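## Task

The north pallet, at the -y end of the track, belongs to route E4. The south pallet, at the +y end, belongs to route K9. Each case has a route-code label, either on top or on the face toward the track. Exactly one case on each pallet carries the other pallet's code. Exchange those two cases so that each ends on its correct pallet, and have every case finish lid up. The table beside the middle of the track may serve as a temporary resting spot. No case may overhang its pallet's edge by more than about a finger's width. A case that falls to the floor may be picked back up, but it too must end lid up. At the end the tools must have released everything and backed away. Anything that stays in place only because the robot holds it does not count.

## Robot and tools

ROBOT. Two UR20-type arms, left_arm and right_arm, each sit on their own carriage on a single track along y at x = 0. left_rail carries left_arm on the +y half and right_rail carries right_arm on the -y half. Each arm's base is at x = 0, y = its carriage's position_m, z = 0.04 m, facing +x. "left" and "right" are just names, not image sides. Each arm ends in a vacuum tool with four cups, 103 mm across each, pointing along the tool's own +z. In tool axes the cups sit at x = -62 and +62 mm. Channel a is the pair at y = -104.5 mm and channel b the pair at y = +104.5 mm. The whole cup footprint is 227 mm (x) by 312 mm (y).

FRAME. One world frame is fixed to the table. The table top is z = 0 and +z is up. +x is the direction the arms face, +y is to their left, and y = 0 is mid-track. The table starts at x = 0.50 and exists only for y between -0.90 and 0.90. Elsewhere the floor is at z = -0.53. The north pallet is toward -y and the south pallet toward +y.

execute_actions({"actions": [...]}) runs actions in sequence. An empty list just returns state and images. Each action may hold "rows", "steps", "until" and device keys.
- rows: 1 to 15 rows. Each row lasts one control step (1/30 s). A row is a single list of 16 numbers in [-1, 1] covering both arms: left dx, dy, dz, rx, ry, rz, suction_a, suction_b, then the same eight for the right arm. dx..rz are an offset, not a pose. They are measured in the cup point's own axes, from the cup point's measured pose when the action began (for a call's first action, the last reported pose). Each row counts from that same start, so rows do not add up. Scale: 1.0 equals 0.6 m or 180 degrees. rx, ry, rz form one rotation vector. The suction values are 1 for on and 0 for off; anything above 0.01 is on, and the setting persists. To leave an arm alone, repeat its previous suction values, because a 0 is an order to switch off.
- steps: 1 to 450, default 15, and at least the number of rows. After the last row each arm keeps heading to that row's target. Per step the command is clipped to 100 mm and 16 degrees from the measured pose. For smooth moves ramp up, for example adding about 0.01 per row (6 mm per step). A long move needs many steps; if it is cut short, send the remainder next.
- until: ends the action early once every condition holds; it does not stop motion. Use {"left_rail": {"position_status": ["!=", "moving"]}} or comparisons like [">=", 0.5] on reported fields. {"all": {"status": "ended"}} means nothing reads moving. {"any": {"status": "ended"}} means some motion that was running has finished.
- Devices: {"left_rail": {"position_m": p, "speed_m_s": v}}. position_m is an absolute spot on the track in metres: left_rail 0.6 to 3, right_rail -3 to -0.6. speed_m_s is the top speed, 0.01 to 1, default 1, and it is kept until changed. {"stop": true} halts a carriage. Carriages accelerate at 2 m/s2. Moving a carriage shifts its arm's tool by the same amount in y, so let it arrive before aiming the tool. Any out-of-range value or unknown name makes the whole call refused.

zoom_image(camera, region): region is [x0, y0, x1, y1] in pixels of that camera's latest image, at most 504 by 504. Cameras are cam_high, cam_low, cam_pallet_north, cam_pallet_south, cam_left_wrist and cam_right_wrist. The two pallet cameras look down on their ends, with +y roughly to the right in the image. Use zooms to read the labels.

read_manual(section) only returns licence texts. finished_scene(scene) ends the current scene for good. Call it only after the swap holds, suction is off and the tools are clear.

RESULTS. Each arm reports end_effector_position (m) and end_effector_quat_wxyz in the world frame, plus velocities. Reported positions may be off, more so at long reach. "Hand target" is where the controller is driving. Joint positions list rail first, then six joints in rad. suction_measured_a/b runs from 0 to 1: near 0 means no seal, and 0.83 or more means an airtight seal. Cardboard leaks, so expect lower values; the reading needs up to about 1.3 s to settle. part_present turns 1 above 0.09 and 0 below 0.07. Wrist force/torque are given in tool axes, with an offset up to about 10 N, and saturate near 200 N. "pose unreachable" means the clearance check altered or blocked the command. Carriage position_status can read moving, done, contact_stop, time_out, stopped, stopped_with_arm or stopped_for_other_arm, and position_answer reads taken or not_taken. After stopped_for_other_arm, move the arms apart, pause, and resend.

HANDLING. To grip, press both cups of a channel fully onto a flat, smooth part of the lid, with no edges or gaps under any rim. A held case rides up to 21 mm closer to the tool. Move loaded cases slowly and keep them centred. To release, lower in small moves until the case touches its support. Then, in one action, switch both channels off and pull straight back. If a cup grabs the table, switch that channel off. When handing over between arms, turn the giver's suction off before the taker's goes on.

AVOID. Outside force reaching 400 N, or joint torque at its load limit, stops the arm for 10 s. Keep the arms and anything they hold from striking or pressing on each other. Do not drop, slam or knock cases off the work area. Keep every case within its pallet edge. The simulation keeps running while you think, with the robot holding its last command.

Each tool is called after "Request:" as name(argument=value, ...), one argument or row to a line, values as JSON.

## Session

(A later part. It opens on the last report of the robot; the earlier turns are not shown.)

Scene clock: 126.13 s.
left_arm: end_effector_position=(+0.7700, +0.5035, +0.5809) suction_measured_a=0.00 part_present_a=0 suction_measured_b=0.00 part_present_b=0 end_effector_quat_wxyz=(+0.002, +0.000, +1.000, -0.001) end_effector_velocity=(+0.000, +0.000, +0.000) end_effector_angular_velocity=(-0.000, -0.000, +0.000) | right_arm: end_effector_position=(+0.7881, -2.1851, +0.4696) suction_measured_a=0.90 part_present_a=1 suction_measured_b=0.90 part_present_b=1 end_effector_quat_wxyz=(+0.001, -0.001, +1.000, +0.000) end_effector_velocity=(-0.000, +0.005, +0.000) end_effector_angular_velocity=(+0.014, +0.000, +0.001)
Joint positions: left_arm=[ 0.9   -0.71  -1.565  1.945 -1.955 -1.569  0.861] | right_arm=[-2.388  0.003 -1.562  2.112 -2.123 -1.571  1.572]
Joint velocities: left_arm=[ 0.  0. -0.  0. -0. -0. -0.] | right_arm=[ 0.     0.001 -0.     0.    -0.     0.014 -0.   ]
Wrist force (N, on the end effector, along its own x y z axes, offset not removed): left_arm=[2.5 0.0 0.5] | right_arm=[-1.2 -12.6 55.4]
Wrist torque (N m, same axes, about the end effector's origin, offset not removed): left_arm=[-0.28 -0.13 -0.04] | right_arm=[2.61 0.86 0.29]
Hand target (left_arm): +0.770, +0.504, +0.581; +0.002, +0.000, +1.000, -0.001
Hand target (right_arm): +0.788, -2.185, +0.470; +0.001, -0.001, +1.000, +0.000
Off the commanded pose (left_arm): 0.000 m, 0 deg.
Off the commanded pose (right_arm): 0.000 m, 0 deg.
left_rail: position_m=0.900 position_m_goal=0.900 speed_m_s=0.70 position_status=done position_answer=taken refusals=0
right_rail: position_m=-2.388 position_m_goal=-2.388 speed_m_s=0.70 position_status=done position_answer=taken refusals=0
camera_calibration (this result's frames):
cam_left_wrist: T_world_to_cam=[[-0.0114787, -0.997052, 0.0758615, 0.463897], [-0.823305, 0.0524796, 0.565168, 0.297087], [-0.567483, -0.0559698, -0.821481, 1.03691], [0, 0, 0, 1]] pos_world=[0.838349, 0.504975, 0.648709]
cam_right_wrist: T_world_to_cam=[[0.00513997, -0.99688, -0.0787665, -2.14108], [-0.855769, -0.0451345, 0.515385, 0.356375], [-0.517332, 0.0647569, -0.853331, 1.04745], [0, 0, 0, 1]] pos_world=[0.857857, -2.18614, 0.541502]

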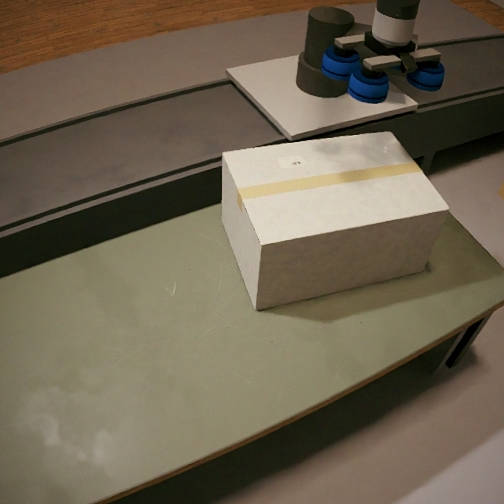

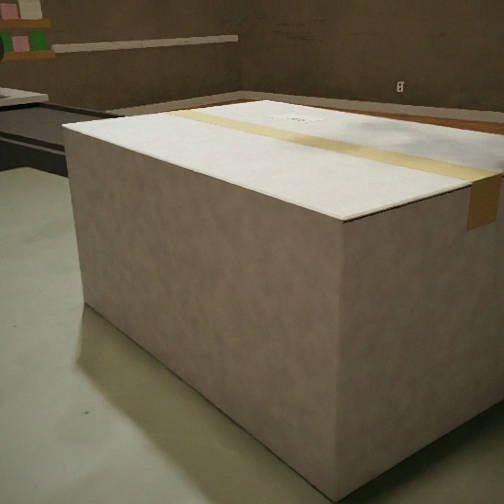

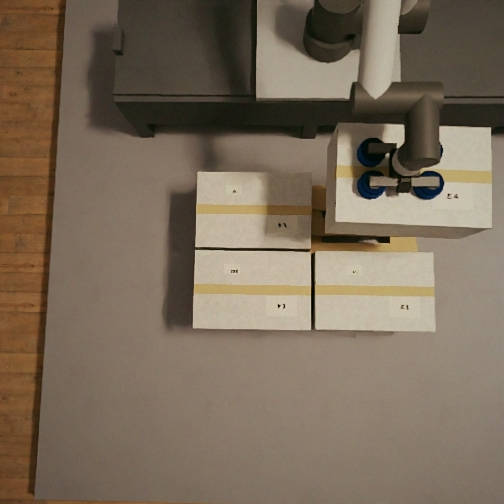

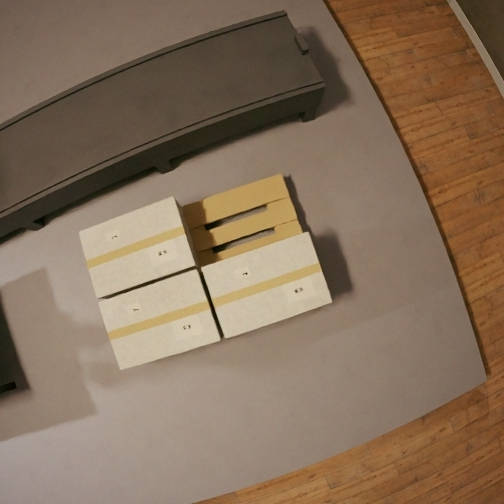

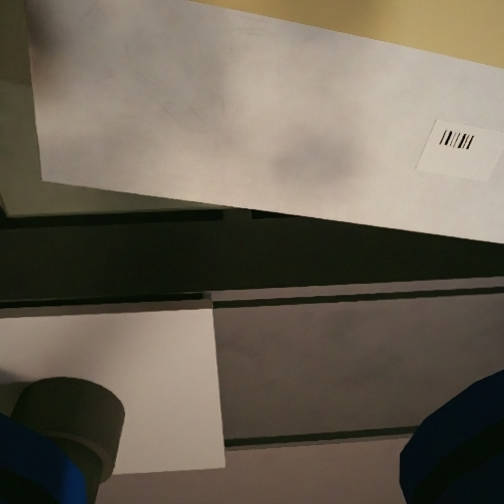

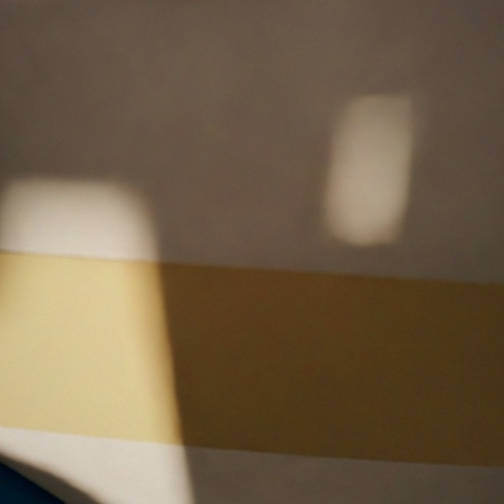

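Request:
execute_actions(
  actions=[
    {"rows":[[0,0,0,0,0,0,0,0,-0.05,-0.025,0.42,0,0,0,1,1]],"steps":70},
  ],
)

Request:
zoom_image(
  camera="cam_pallet_north",
  region=[280, 100, 504, 324],
)

Scene clock: 132.00 s.
left_arm: end_effector_position=(+0.7700, +0.5035, +0.5809) suction_measured_a=0.00 part_present_a=0 suction_measured_b=0.00 part_present_b=0 end_effector_quat_wxyz=(+0.002, +0.000, +1.000, -0.001) end_effector_velocity=(-0.000, -0.000, -0.000) end_effector_angular_velocity=(-0.000, +0.000, -0.000) | right_arm: end_effector_position=(+0.8189, -2.2003, +0.2178) suction_measured_a=0.90 part_present_a=1 suction_measured_b=0.90 part_present_b=1 end_effector_quat_wxyz=(+0.001, -0.001, +1.000, +0.000) end_effector_velocity=(+0.000, +0.000, -0.000) end_effector_angular_velocity=(+0.000, +0.000, -0.000)
Joint positions: left_arm=[ 0.9   -0.71  -1.565  1.945 -1.955 -1.569  0.861] | right_arm=[-2.388 -0.016 -1.289  2.252 -2.537 -1.571  1.554]
Joint velocities: left_arm=[ 0. -0.  0. -0.  0. -0.  0.] | right_arm=[ 0.  0.  0.  0. -0. -0.  0.]
Wrist force (N, on the end effector, along its own x y z axes, offset not removed): left_arm=[3.3 2.4 2.9] | right_arm=[-3.2 -4.7 53.4]
Wrist torque (N m, same axes, about the end effector's origin, offset not removed): left_arm=[-0.02 -0.05 -0.21] | right_arm=[0.62 1.22 0.15]
Hand target (left_arm): +0.770, +0.504, +0.581; +0.002, +0.000, +1.000, -0.001
Hand target (right_arm): +0.819, -2.200, +0.218; +0.001, -0.001, +1.000, +0.000
Off the commanded pose (left_arm): 0.000 m, 0 deg.
Off the commanded pose (right_arm): 0.000 m, 0 deg.
left_rail: position_m=0.900 position_m_goal=0.900 speed_m_s=0.70 position_status=done position_answer=taken refusals=0
right_rail: position_m=-2.388 position_m_goal=-2.388 speed_m_s=0.70 position_status=done position_answer=taken refusals=0
camera_calibration (this result's frames):
cam_left_wrist: T_world_to_cam=[[-0.0114785, -0.997052, 0.075864, 0.463897], [-0.823309, 0.0524806, 0.565163, 0.297088], [-0.567478, -0.0559723, -0.821484, 1.03692], [0, 0, 0, 1]] pos_world=[0.838347, 0.504977, 0.648715]
cam_right_wrist: T_world_to_cam=[[0.00513774, -0.996877, -0.0788061, -2.17616], [-0.85578, -0.0451518, 0.515366, 0.511852], [-0.517315, 0.0647929, -0.853339, 0.849547], [0, 0, 0, 1]] pos_world=[0.888696, -2.2013, 0.289666]

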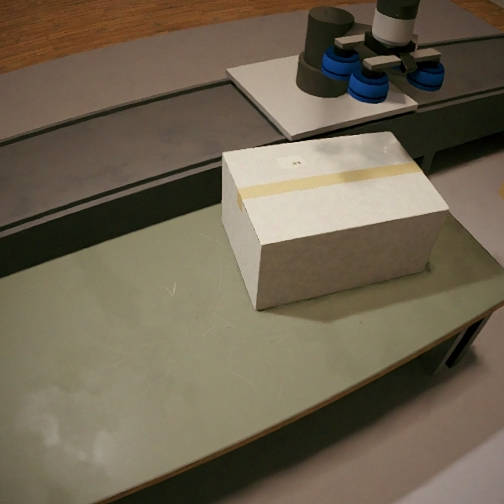

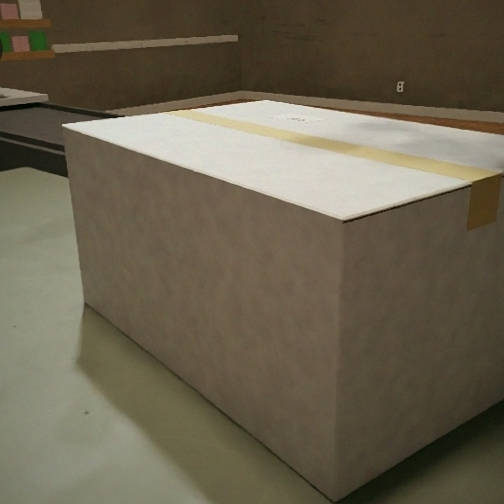

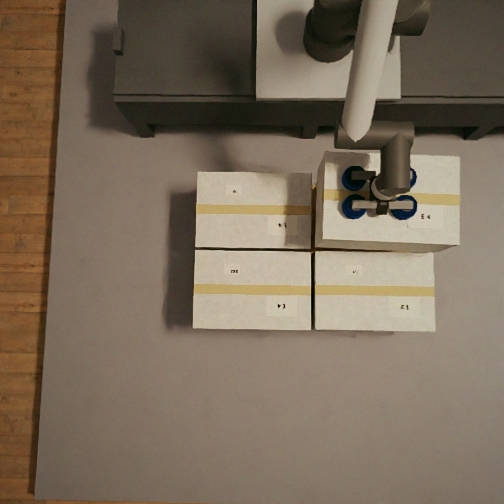

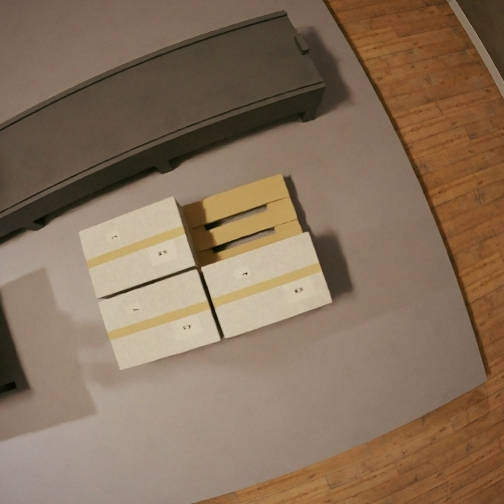

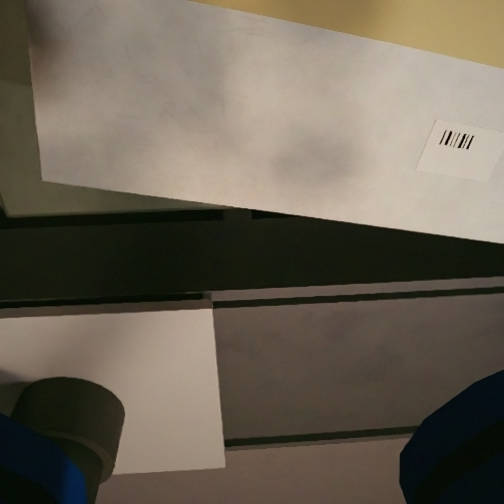

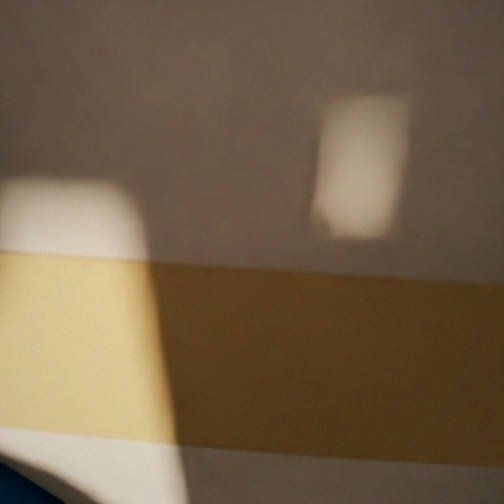

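Region (280, 100, 504, 324) of cam_pallet_north's 504x504 image, scaled by 2.250, with more detail than that image has.

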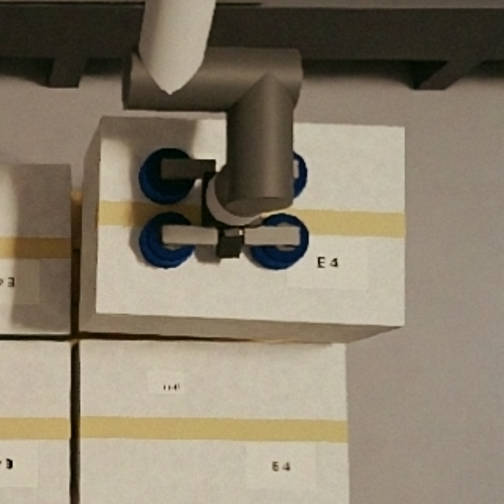

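Request:
execute_actions(
  actions=[
    {"rows":[[0,0,0,0,0,0,0,0,0.045,0.005,0,0,0,-0.011,1,1]],"steps":25},
    {"rows":[[0,0,0,0,0,0,0,0,0,0,0.5,0,0,0,1,1]],"steps":90},
  ],
)

Request:
zoom_image(
  camera="cam_pallet_north",
  region=[280, 130, 480, 330],
)

Scene clock: 145.77 s.
left_arm: end_effector_position=(+0.7700, +0.5035, +0.5809) suction_measured_a=0.00 part_present_a=0 suction_measured_b=0.00 part_present_b=0 end_effector_quat_wxyz=(+0.002, +0.000, +1.000, -0.001) end_effector_velocity=(-0.000, +0.000, +0.000) end_effector_angular_velocity=(-0.000, -0.000, +0.000) | right_arm: end_effector_position=(+0.7930, -2.1976, -0.0822) suction_measured_a=0.90 part_present_a=1 suction_measured_b=0.90 part_present_b=1 end_effector_quat_wxyz=(+0.001, -0.018, +1.000, +0.000) end_effector_velocity=(-0.000, +0.000, -0.000) end_effector_angular_velocity=(+0.000, +0.000, +0.000)
Joint positions: left_arm=[ 0.9   -0.71  -1.565  1.945 -1.955 -1.569  0.861] | right_arm=[-2.388 -0.013 -0.863  2.338 -3.048 -1.571  1.522]
Joint velocities: left_arm=[ 0.  0. -0.  0. -0.  0. -0.] | right_arm=[ 0.  0.  0.  0. -0.  0. -0.]
Wrist force (N, on the end effector, along its own x y z axes, offset not removed): left_arm=[4.6 4.4 2.7] | right_arm=[2.7 1.5 55.0]
Wrist torque (N m, same axes, about the end effector's origin, offset not removed): left_arm=[0.10 -0.36 -0.14] | right_arm=[1.46 0.58 0.04]
Hand target (left_arm): +0.770, +0.504, +0.581; +0.002, +0.000, +1.000, -0.001
Hand target (right_arm): +0.793, -2.197, -0.082; +0.001, -0.018, +1.000, +0.000
Off the commanded pose (left_arm): 0.000 m, 0 deg.
Off the commanded pose (right_arm): 0.000 m, 0 deg.
left_rail: position_m=0.900 position_m_goal=0.900 speed_m_s=0.70 position_status=done position_answer=taken refusals=0
right_rail: position_m=-2.388 position_m_goal=-2.388 speed_m_s=0.70 position_status=done position_answer=taken refusals=0
camera_calibration (this result's frames):
cam_left_wrist: T_world_to_cam=[[-0.0114793, -0.997052, 0.0758654, 0.463896], [-0.823308, 0.0524821, 0.565164, 0.297085], [-0.567479, -0.0559729, -0.821483, 1.03692], [0, 0, 0, 1]] pos_world=[0.838347, 0.504976, 0.648715]
cam_right_wrist: T_world_to_cam=[[0.0395085, -0.996112, -0.0787399, -2.22255], [-0.853709, -0.0745997, 0.515379, 0.57803], [-0.519249, 0.0468591, -0.853337, 0.542031], [0, 0, 0, 1]] pos_world=[0.862728, -2.19619, -0.0103732]

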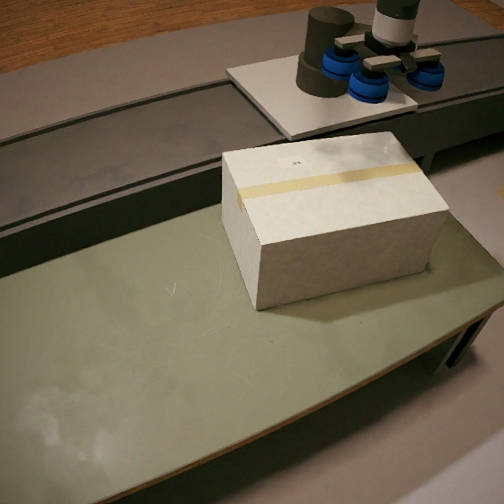

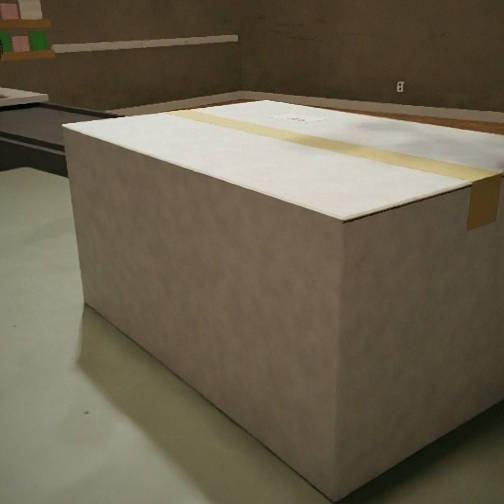

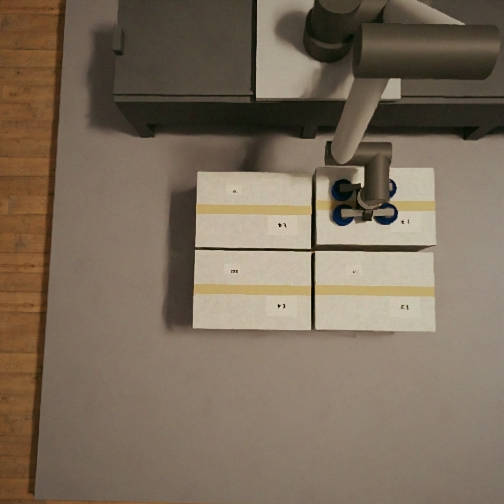

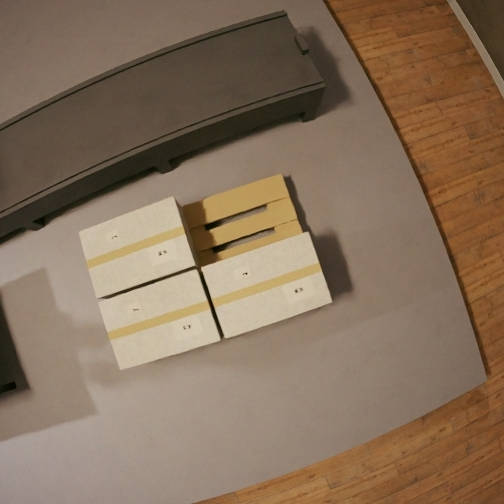

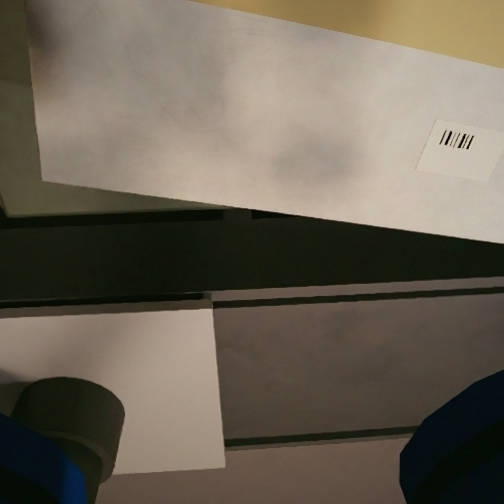

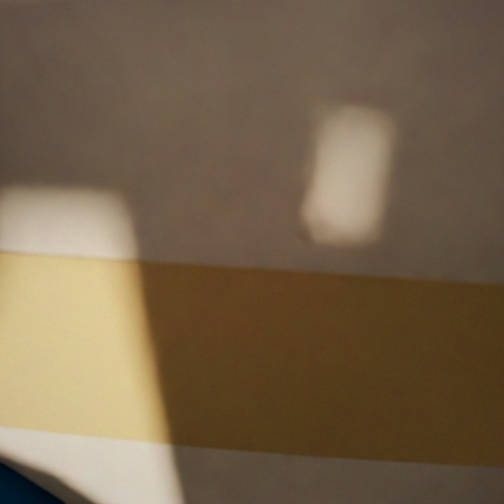

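Region (280, 130, 480, 330) of cam_pallet_north's 504x504 image, scaled by 2.520, with more detail than that image has.

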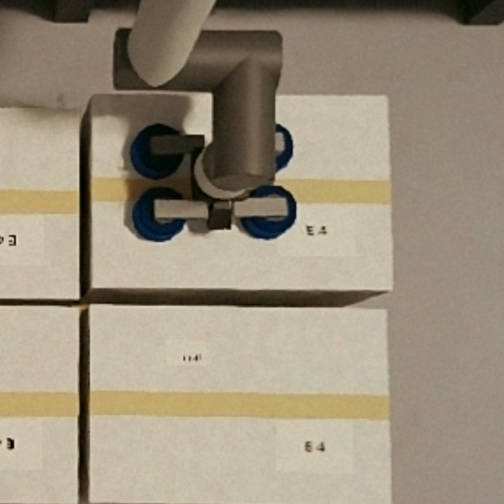

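Request:
execute_actions(
  actions=[
    {"rows":[[0,0,0,0,0,0,0,0,-0.02,0,0,0,0,0,1,1]],"steps":15},
    {"rows":[[-0.1,-0.37,0.3,0,0,0.045,0,0,0,0,0.056,0,0,0,1,1]],"steps":50},
    {"rows":[[0,0,0,0,0,0,0,0,0,0,-0.6,0,0,0,0,0]],"steps":60},
  ],
)

Scene clock: 156.53 s.
left_arm: end_effector_position=(+0.8308, +0.2813, +0.4014) suction_measured_a=0.00 part_present_a=0 suction_measured_b=0.00 part_present_b=0 end_effector_quat_wxyz=(+0.002, +0.071, +0.997, -0.001) end_effector_velocity=(-0.000, +0.000, +0.000) end_effector_angular_velocity=(-0.000, -0.000, -0.000) | right_arm: end_effector_position=(+0.8036, -2.1969, +0.2441) suction_measured_a=0.00 part_present_a=0 suction_measured_b=0.00 part_present_b=0 end_effector_quat_wxyz=(+0.001, -0.018, +1.000, +0.000) end_effector_velocity=(+0.000, -0.000, +0.000) end_effector_angular_velocity=(-0.000, -0.000, -0.000)
Joint positions: left_arm=[ 0.9   -0.836 -1.272  1.871 -2.174 -1.568  0.876] | right_arm=[-2.388 -0.012 -1.333  2.259 -2.498 -1.571  1.523]
Joint velocities: left_arm=[ 0. -0. -0.  0. -0.  0.  0.] | right_arm=[ 0. -0. -0. -0.  0. -0. -0.]
Wrist force (N, on the end effector, along its own x y z axes, offset not removed): left_arm=[2.3 1.8 1.6] | right_arm=[2.3 -2.4 -4.1]
Wrist torque (N m, same axes, about the end effector's origin, offset not removed): left_arm=[-0.15 0.10 -0.06] | right_arm=[-0.25 -0.24 0.08]
Hand target (left_arm): +0.831, +0.281, +0.401; +0.002, +0.071, +0.997, -0.001
Hand target (right_arm): +0.804, -2.197, +0.244; +0.001, -0.018, +1.000, +0.000
Off the commanded pose (left_arm): 0.000 m, 0 deg.
Off the commanded pose (right_arm): 0.001 m, 0 deg.
left_rail: position_m=0.900 position_m_goal=0.900 speed_m_s=0.70 position_status=done position_answer=taken refusals=0
right_rail: position_m=-2.388 position_m_goal=-2.388 speed_m_s=0.70 position_status=done position_answer=taken refusals=0
camera_calibration (this result's frames):
cam_left_wrist: T_world_to_cam=[[-0.151858, -0.985534, 0.0752412, 0.370326], [-0.807788, 0.167615, 0.56514, 0.414976], [-0.569577, 0.025042, -0.821557, 0.890535], [0, 0, 0, 1]] pos_world=[0.898678, 0.273111, 0.469242]
cam_right_wrist: T_world_to_cam=[[0.03948, -0.996111, -0.0787663, -2.19655], [-0.853704, -0.0745897, 0.515389, 0.41894], [-0.51926, 0.0468955, -0.853329, 0.826072], [0, 0, 0, 1]] pos_world=[0.873317, -2.1955, 0.315979]

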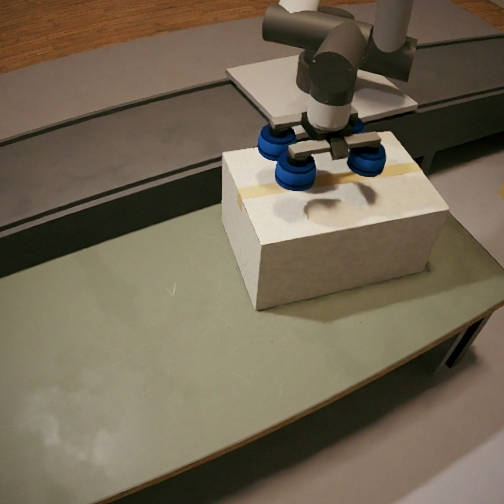

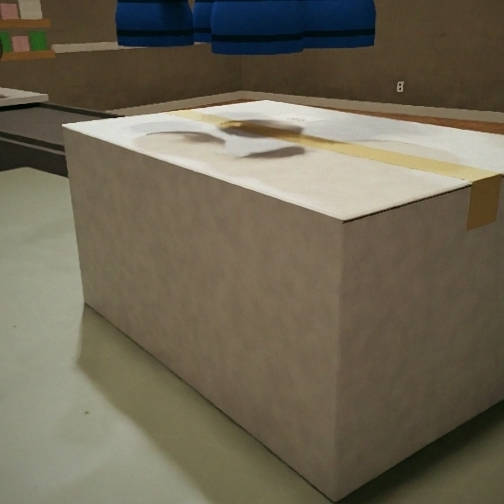

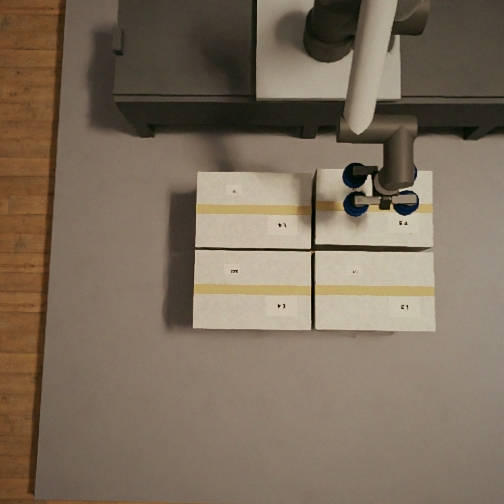

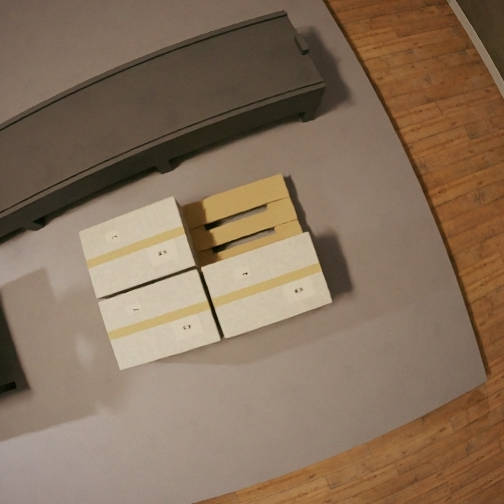

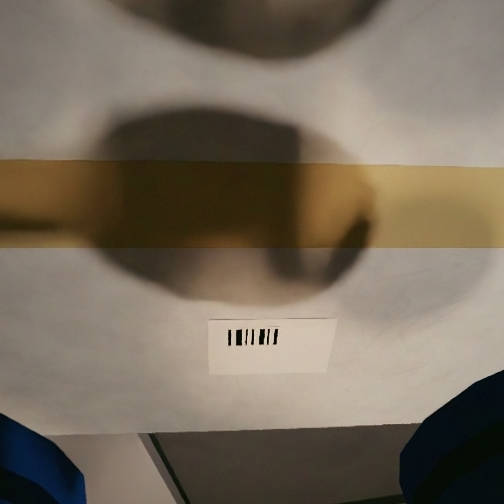

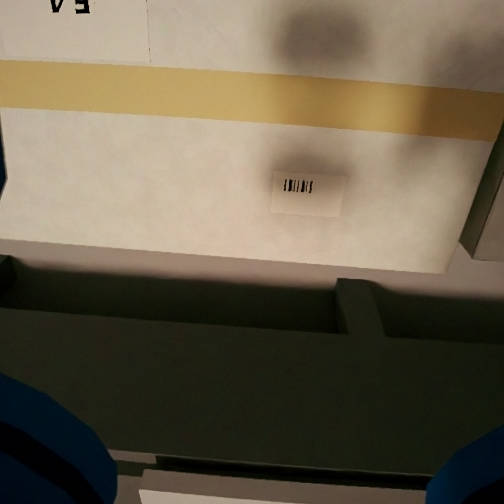

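Request:
execute_actions(
  actions=[
    {"rows":[[0.04,0.12,0,0,0,0,0,0,0,0,0,0,0,0,0,0]],"steps":25},
    {"rows":[[0,0,0.19,0,0,0,1,1,0,0,0,0,0,0,0,0]],"steps":70},
    {"rows":[[0,0,-0.05,0,0,0,1,1,0,0,0,0,0,0,0,0],[0,0,-0.12,0,0,0,1,1,0,0,0,0,0,0,0,0],[0,0,-0.3,0,0,-0.045,1,1,0,0,0,0,0,0,0,0]],"steps":50},
    {"left_rail":{"position_m":3.0},"steps":200,"until":{"all":{"status":"ended"}}},
    {"rows":[[0.04,0.49,0.2,0,0,0,1,1,0,0,0,0,0,0,0,0]],"steps":70},
    {"rows":[[0,0,0.22,0,0,0,1,1,0,0,0,0,0,0,0,0]],"steps":50},
  ],
)

Request:
zoom_image(
  camera="cam_pallet_south",
  region=[130, 110, 380, 360],
)

Scene clock: 178.83 s.
left_arm: end_effector_position=(+0.7949, +2.7495, +0.2146) suction_measured_a=0.83 part_present_a=1 suction_measured_b=0.83 part_present_b=1 end_effector_quat_wxyz=(+0.002, +0.000, +1.000, -0.001) end_effector_velocity=(-0.000, +0.000, -0.000) end_effector_angular_velocity=(+0.000, +0.000, +0.000) | right_arm: end_effector_position=(+0.8036, -2.1969, +0.2441) suction_measured_a=0.00 part_present_a=0 suction_measured_b=0.00 part_present_b=0 end_effector_quat_wxyz=(+0.001, -0.018, +1.000, +0.000) end_effector_velocity=(-0.000, +0.000, +0.000) end_effector_angular_velocity=(-0.000, -0.000, +0.000)
Joint positions: left_arm=[ 3.    -0.549 -1.291  2.264 -2.549 -1.569  1.022] | right_arm=[-2.388 -0.012 -1.333  2.259 -2.498 -1.571  1.523]
Joint velocities: left_arm=[ 0.  0.  0.  0. -0.  0. -0.] | right_arm=[ 0.  0. -0.  0. -0. -0. -0.]
Wrist force (N, on the end effector, along its own x y z axes, offset not removed): left_arm=[0.1 2.6 19.1] | right_arm=[-1.9 0.0 -3.1]
Wrist torque (N m, same axes, about the end effector's origin, offset not removed): left_arm=[-6.15 0.29 0.03] | right_arm=[-0.02 0.55 0.22]
Hand target (left_arm): +0.795, +2.750, +0.215; +0.002, +0.000, +1.000, -0.001
Hand target (right_arm): +0.804, -2.197, +0.244; +0.001, -0.018, +1.000, +0.000
Off the commanded pose (left_arm): 0.000 m, 0 deg.
Off the commanded pose (right_arm): 0.000 m, 0 deg.
left_rail: position_m=3.000 position_m_goal=3.000 speed_m_s=0.70 position_status=done position_answer=taken refusals=0
right_rail: position_m=-2.388 position_m_goal=-2.388 speed_m_s=0.70 position_status=done position_answer=taken refusals=0
camera_calibration (this result's frames):
cam_left_wrist: T_world_to_cam=[[-0.0112797, -0.997064, 0.075742, 2.73124], [-0.823429, 0.0522364, 0.56501, 0.407558], [-0.567308, -0.055995, -0.8216, 0.875833], [0, 0, 0, 1]] pos_world=[0.863269, 2.75097, 0.28244]
cam_right_wrist: T_world_to_cam=[[0.0394797, -0.996111, -0.0787654, -2.19655], [-0.853707, -0.0745886, 0.515384, 0.418943], [-0.519255, 0.0468953, -0.853332, 0.826075], [0, 0, 0, 1]] pos_world=[0.873317, -2.1955, 0.315987]

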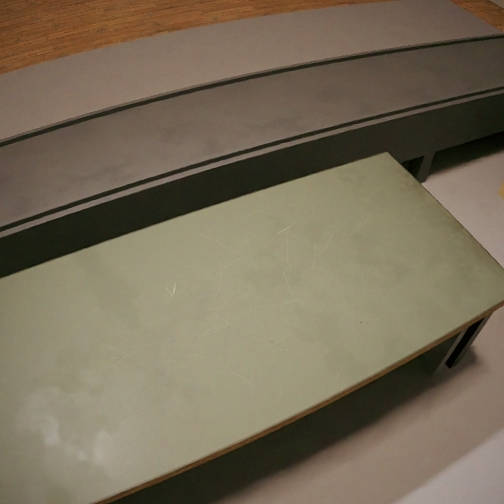

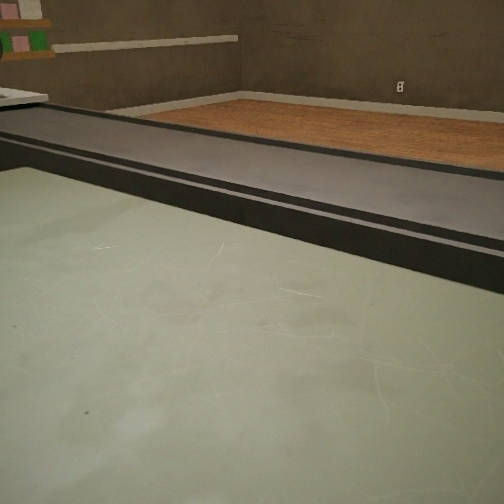

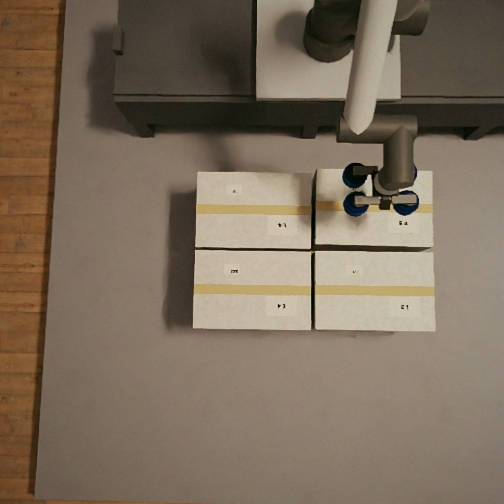

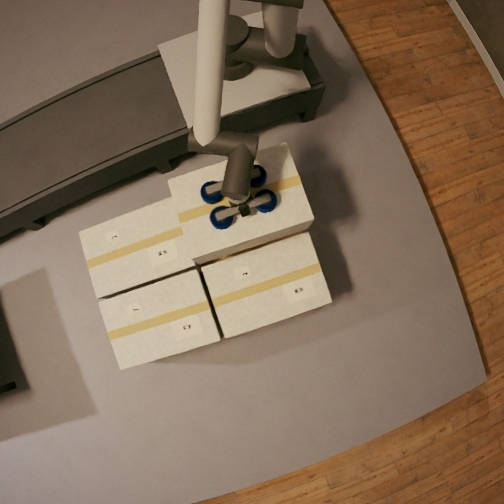

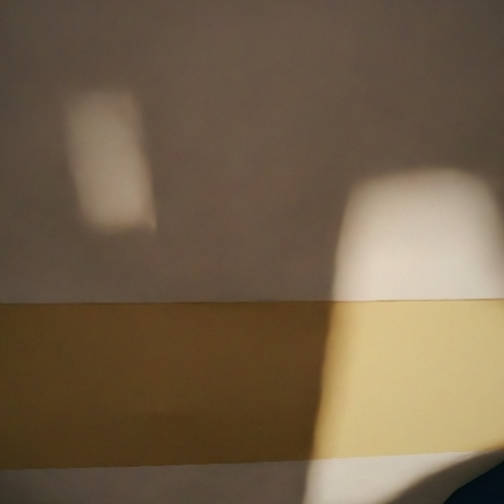

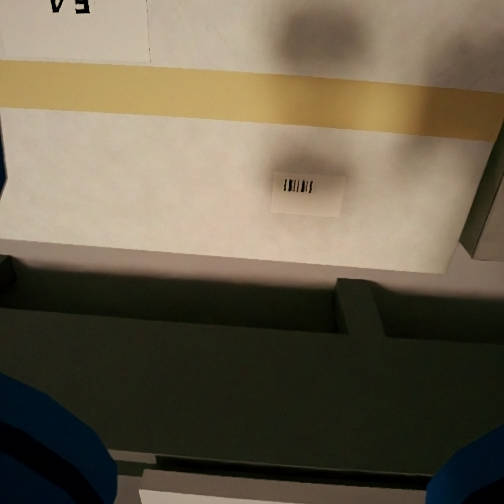

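Region (130, 110, 380, 360) of cam_pallet_south's 504x504 image, scaled by 2.016, with more detail than that image has.

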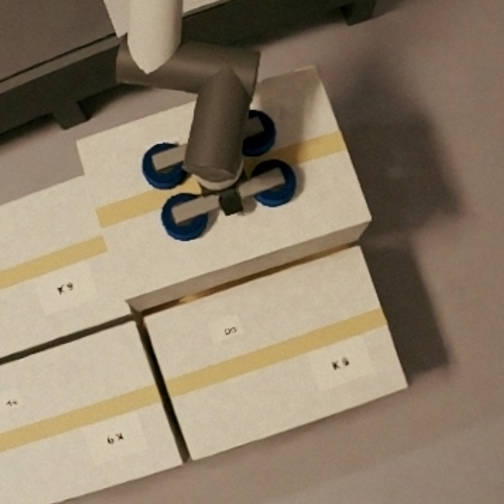

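Request:
execute_actions(
  actions=[
    {"rows":[[0.01,0.015,0,0,0,0,1,1,0,0,0,0,0,0,0,0]],"steps":15},
    {"rows":[[0,0,0.49,0,0,0,1,1,0,0,0,0,0,0,0,0]],"steps":100},
  ],
)

Request:
zoom_image(
  camera="cam_pallet_south",
  region=[130, 110, 380, 360],
)

Scene clock: 188.37 s.
left_arm: end_effector_position=(+0.7908, +2.7579, -0.0799) suction_measured_a=0.83 part_present_a=1 suction_measured_b=0.83 part_present_b=1 end_effector_quat_wxyz=(+0.002, +0.000, +1.000, -0.001) end_effector_velocity=(+0.000, +0.000, +0.000) end_effector_angular_velocity=(-0.000, -0.000, +0.000) | right_arm: end_effector_position=(+0.8036, -2.1969, +0.2441) suction_measured_a=0.00 part_present_a=0 suction_measured_b=0.00 part_present_b=0 end_effector_quat_wxyz=(+0.001, -0.018, +1.000, +0.000) end_effector_velocity=(+0.000, -0.000, +0.000) end_effector_angular_velocity=(+0.000, -0.000, +0.000)
Joint positions: left_arm=[ 3.    -0.543 -0.864  2.323 -3.034 -1.569  1.028] | right_arm=[-2.388 -0.012 -1.333  2.259 -2.498 -1.571  1.523]
Joint velocities: left_arm=[ 0.  0. -0.  0. -0.  0. -0.] | right_arm=[ 0. -0. -0.  0. -0.  0. -0.]
Wrist force (N, on the end effector, along its own x y z axes, offset not removed): left_arm=[1.3 2.0 18.6] | right_arm=[-3.4 -3.7 -3.5]
Wrist torque (N m, same axes, about the end effector's origin, offset not removed): left_arm=[-6.21 0.23 -0.14] | right_arm=[-0.49 0.71 0.20]
Hand target (left_arm): +0.791, +2.758, -0.080; +0.002, +0.000, +1.000, -0.001
Hand target (right_arm): +0.804, -2.197, +0.244; +0.001, -0.018, +1.000, +0.000
Off the commanded pose (left_arm): 0.000 m, 0 deg.
Off the commanded pose (right_arm): 0.000 m, 0 deg.
left_rail: position_m=3.000 position_m_goal=3.000 speed_m_s=0.70 position_status=done position_answer=taken refusals=0
right_rail: position_m=-2.388 position_m_goal=-2.388 speed_m_s=0.70 position_status=done position_answer=taken refusals=0
camera_calibration (this result's frames):
cam_left_wrist: T_world_to_cam=[[-0.0112741, -0.99707, 0.07566, 2.76187], [-0.823434, 0.0521848, 0.565007, 0.570274], [-0.5673, -0.0559311, -0.821609, 0.631858], [0, 0, 0, 1]] pos_world=[0.859174, 2.75936, -0.0120315]
cam_right_wrist: T_world_to_cam=[[0.0394798, -0.996111, -0.0787655, -2.19655], [-0.853707, -0.0745887, 0.515385, 0.418942], [-0.519255, 0.0468954, -0.853332, 0.826075], [0, 0, 0, 1]] pos_world=[0.873317, -2.1955, 0.315987]

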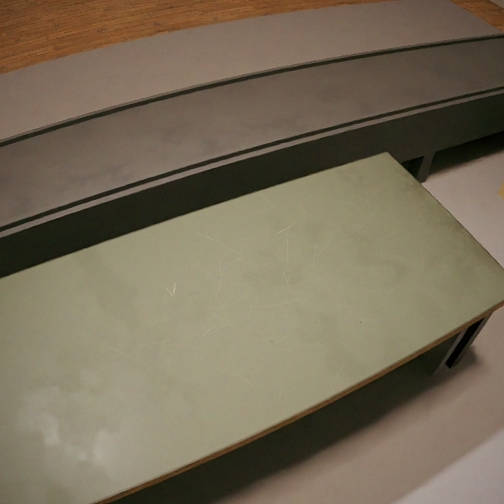

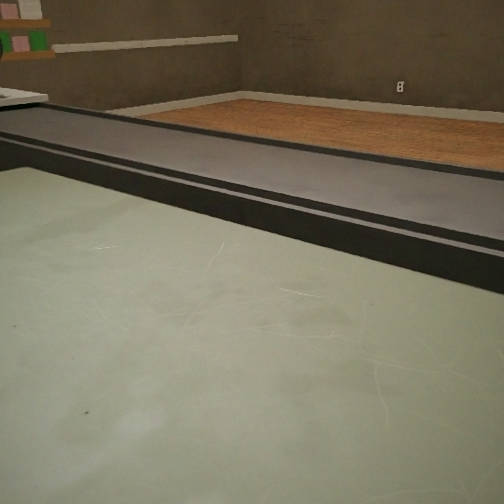

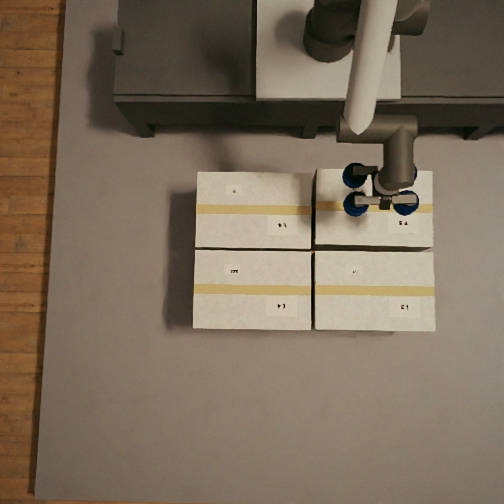

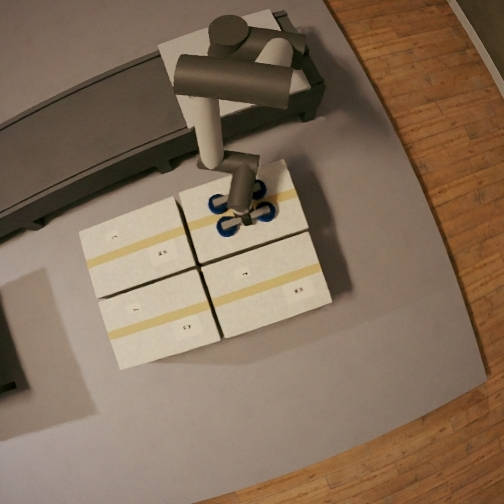

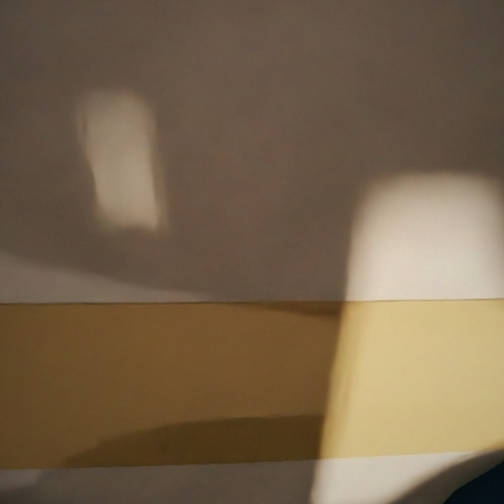

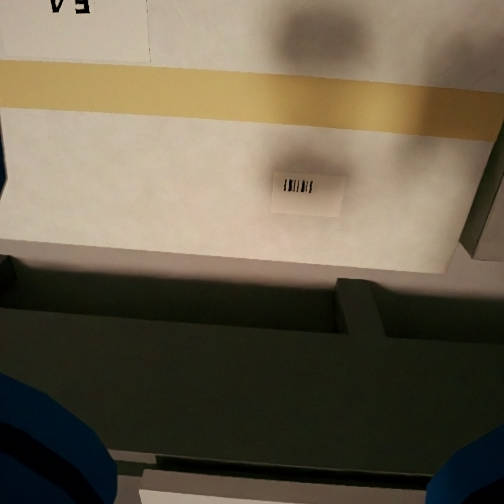

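Region (130, 110, 380, 360) of cam_pallet_south's 504x504 image, scaled by 2.016, with more detail than that image has.

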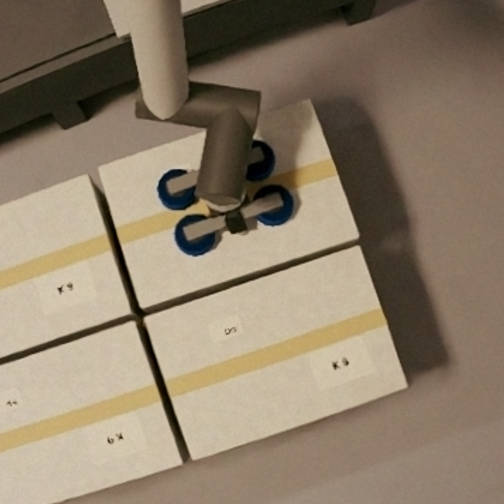

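Matches the original footprint.

Request:
execute_actions(
  actions=[
    {"rows":[[-0.008,0,0.058,0,0,0,1,1,0,0,0,0,0,0,0,0]],"steps":25},
    {"rows":[[0,0,-0.6,0,0,0,0,0,0,0,-0.3,0,0,0,0,0]],"steps":55},
  ],
)

Request:
finished_scene(
  scene=1,
)

Scene clock: 194.97 s.
left_arm: end_effector_position=(+0.7937, +2.7583, +0.2459) suction_measured_a=0.00 part_present_a=0 suction_measured_b=0.00 part_present_b=0 end_effector_quat_wxyz=(+0.002, +0.000, +1.000, -0.001) end_effector_velocity=(+0.000, -0.000, +0.000) end_effector_angular_velocity=(-0.000, -0.000, -0.000) | right_arm: end_effector_position=(+0.8030, -2.1967, +0.4241) suction_measured_a=0.00 part_present_a=0 suction_measured_b=0.00 part_present_b=0 end_effector_quat_wxyz=(+0.001, -0.018, +1.000, +0.000) end_effector_velocity=(-0.000, -0.000, +0.000) end_effector_angular_velocity=(-0.000, -0.000, -0.000)
Joint positions: left_arm=[ 3.    -0.541 -1.332  2.254 -2.497 -1.569  1.03 ] | right_arm=[-2.388 -0.012 -1.514  2.137 -2.196 -1.571  1.523]
Joint velocities: left_arm=[ 0. -0. -0. -0.  0. -0. -0.] | right_arm=[ 0. -0. -0. -0.  0. -0. -0.]
Wrist force (N, on the end effector, along its own x y z axes, offset not removed): left_arm=[-1.9 0.8 -1.2] | right_arm=[-6.8 -5.8 -5.0]
Wrist torque (N m, same axes, about the end effector's origin, offset not removed): left_arm=[-0.31 0.49 -0.06] | right_arm=[-0.70 1.21 0.22]
Hand target (left_arm): +0.794, +2.758, +0.246; +0.003, +0.000, +1.000, -0.001
Hand target (right_arm): +0.803, -2.197, +0.424; +0.001, -0.018, +1.000, +0.000
Off the commanded pose (left_arm): 0.001 m, 0 deg.
Off the commanded pose (right_arm): 0.000 m, 0 deg.
left_rail: position_m=3.000 position_m_goal=3.000 speed_m_s=0.70 position_status=done position_answer=taken refusals=0
right_rail: position_m=-2.388 position_m_goal=-2.388 speed_m_s=0.70 position_status=done position_answer=taken refusals=0
camera_calibration (this result's frames):
cam_left_wrist: T_world_to_cam=[[-0.011275, -0.997072, 0.0756342, 2.73771], [-0.823446, 0.0521697, 0.564991, 0.388639], [-0.567283, -0.0559104, -0.821623, 0.901064], [0, 0, 0, 1]] pos_world=[0.862048, 2.7598, 0.313693]
cam_right_wrist: T_world_to_cam=[[0.0394798, -0.996111, -0.0787659, -2.18221], [-0.853706, -0.0745891, 0.515386, 0.325711], [-0.519257, 0.0468955, -0.853331, 0.979343], [0, 0, 0, 1]] pos_world=[0.872745, -2.19536, 0.495953]

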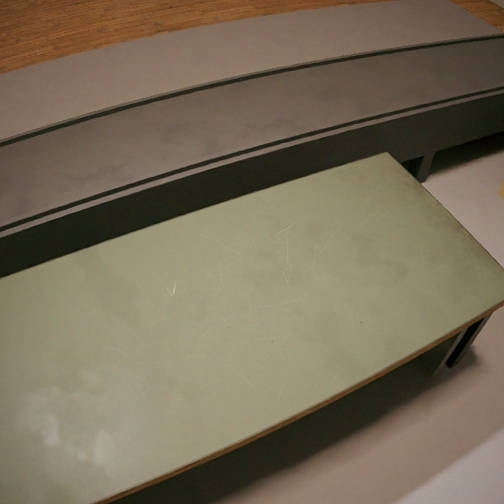

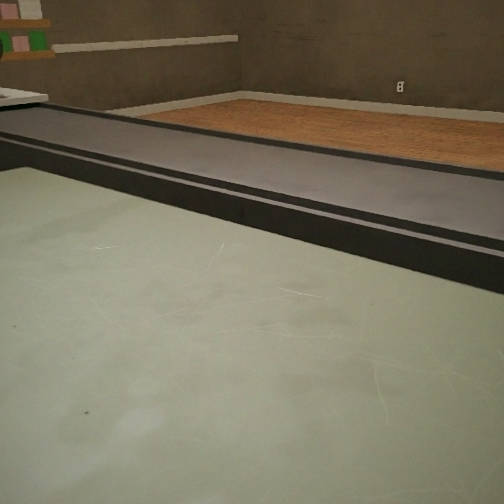

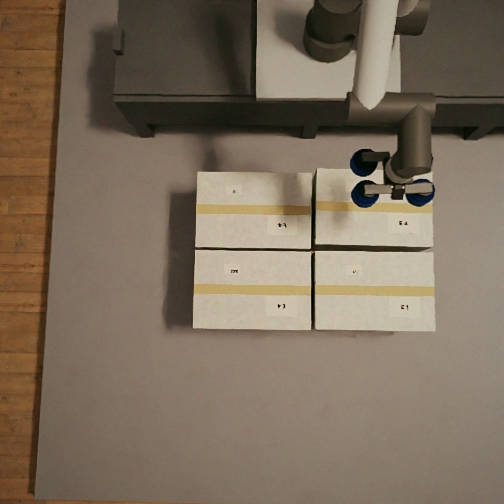

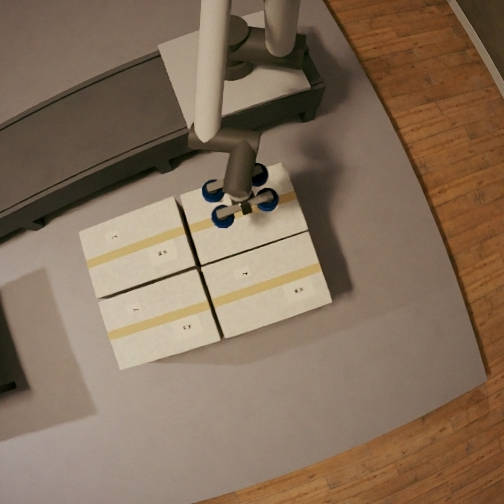

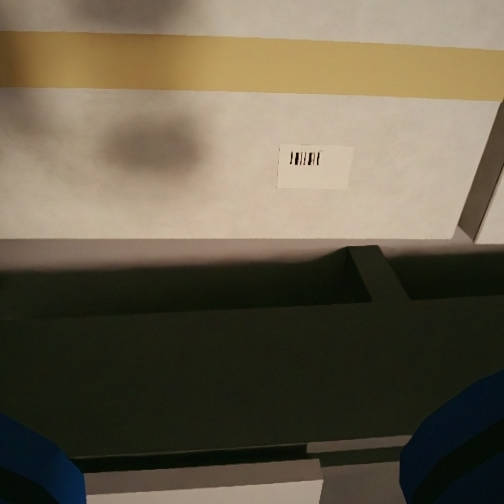

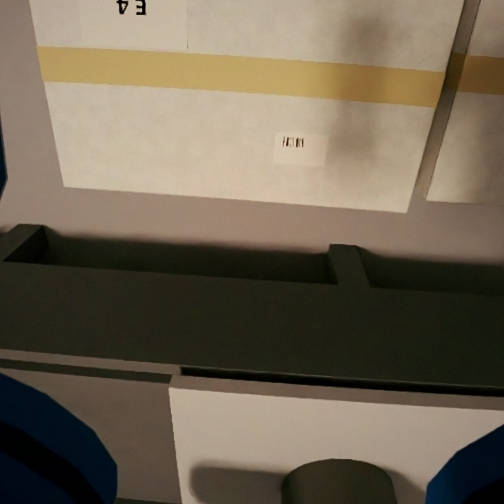

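The scene is finished: the task was done.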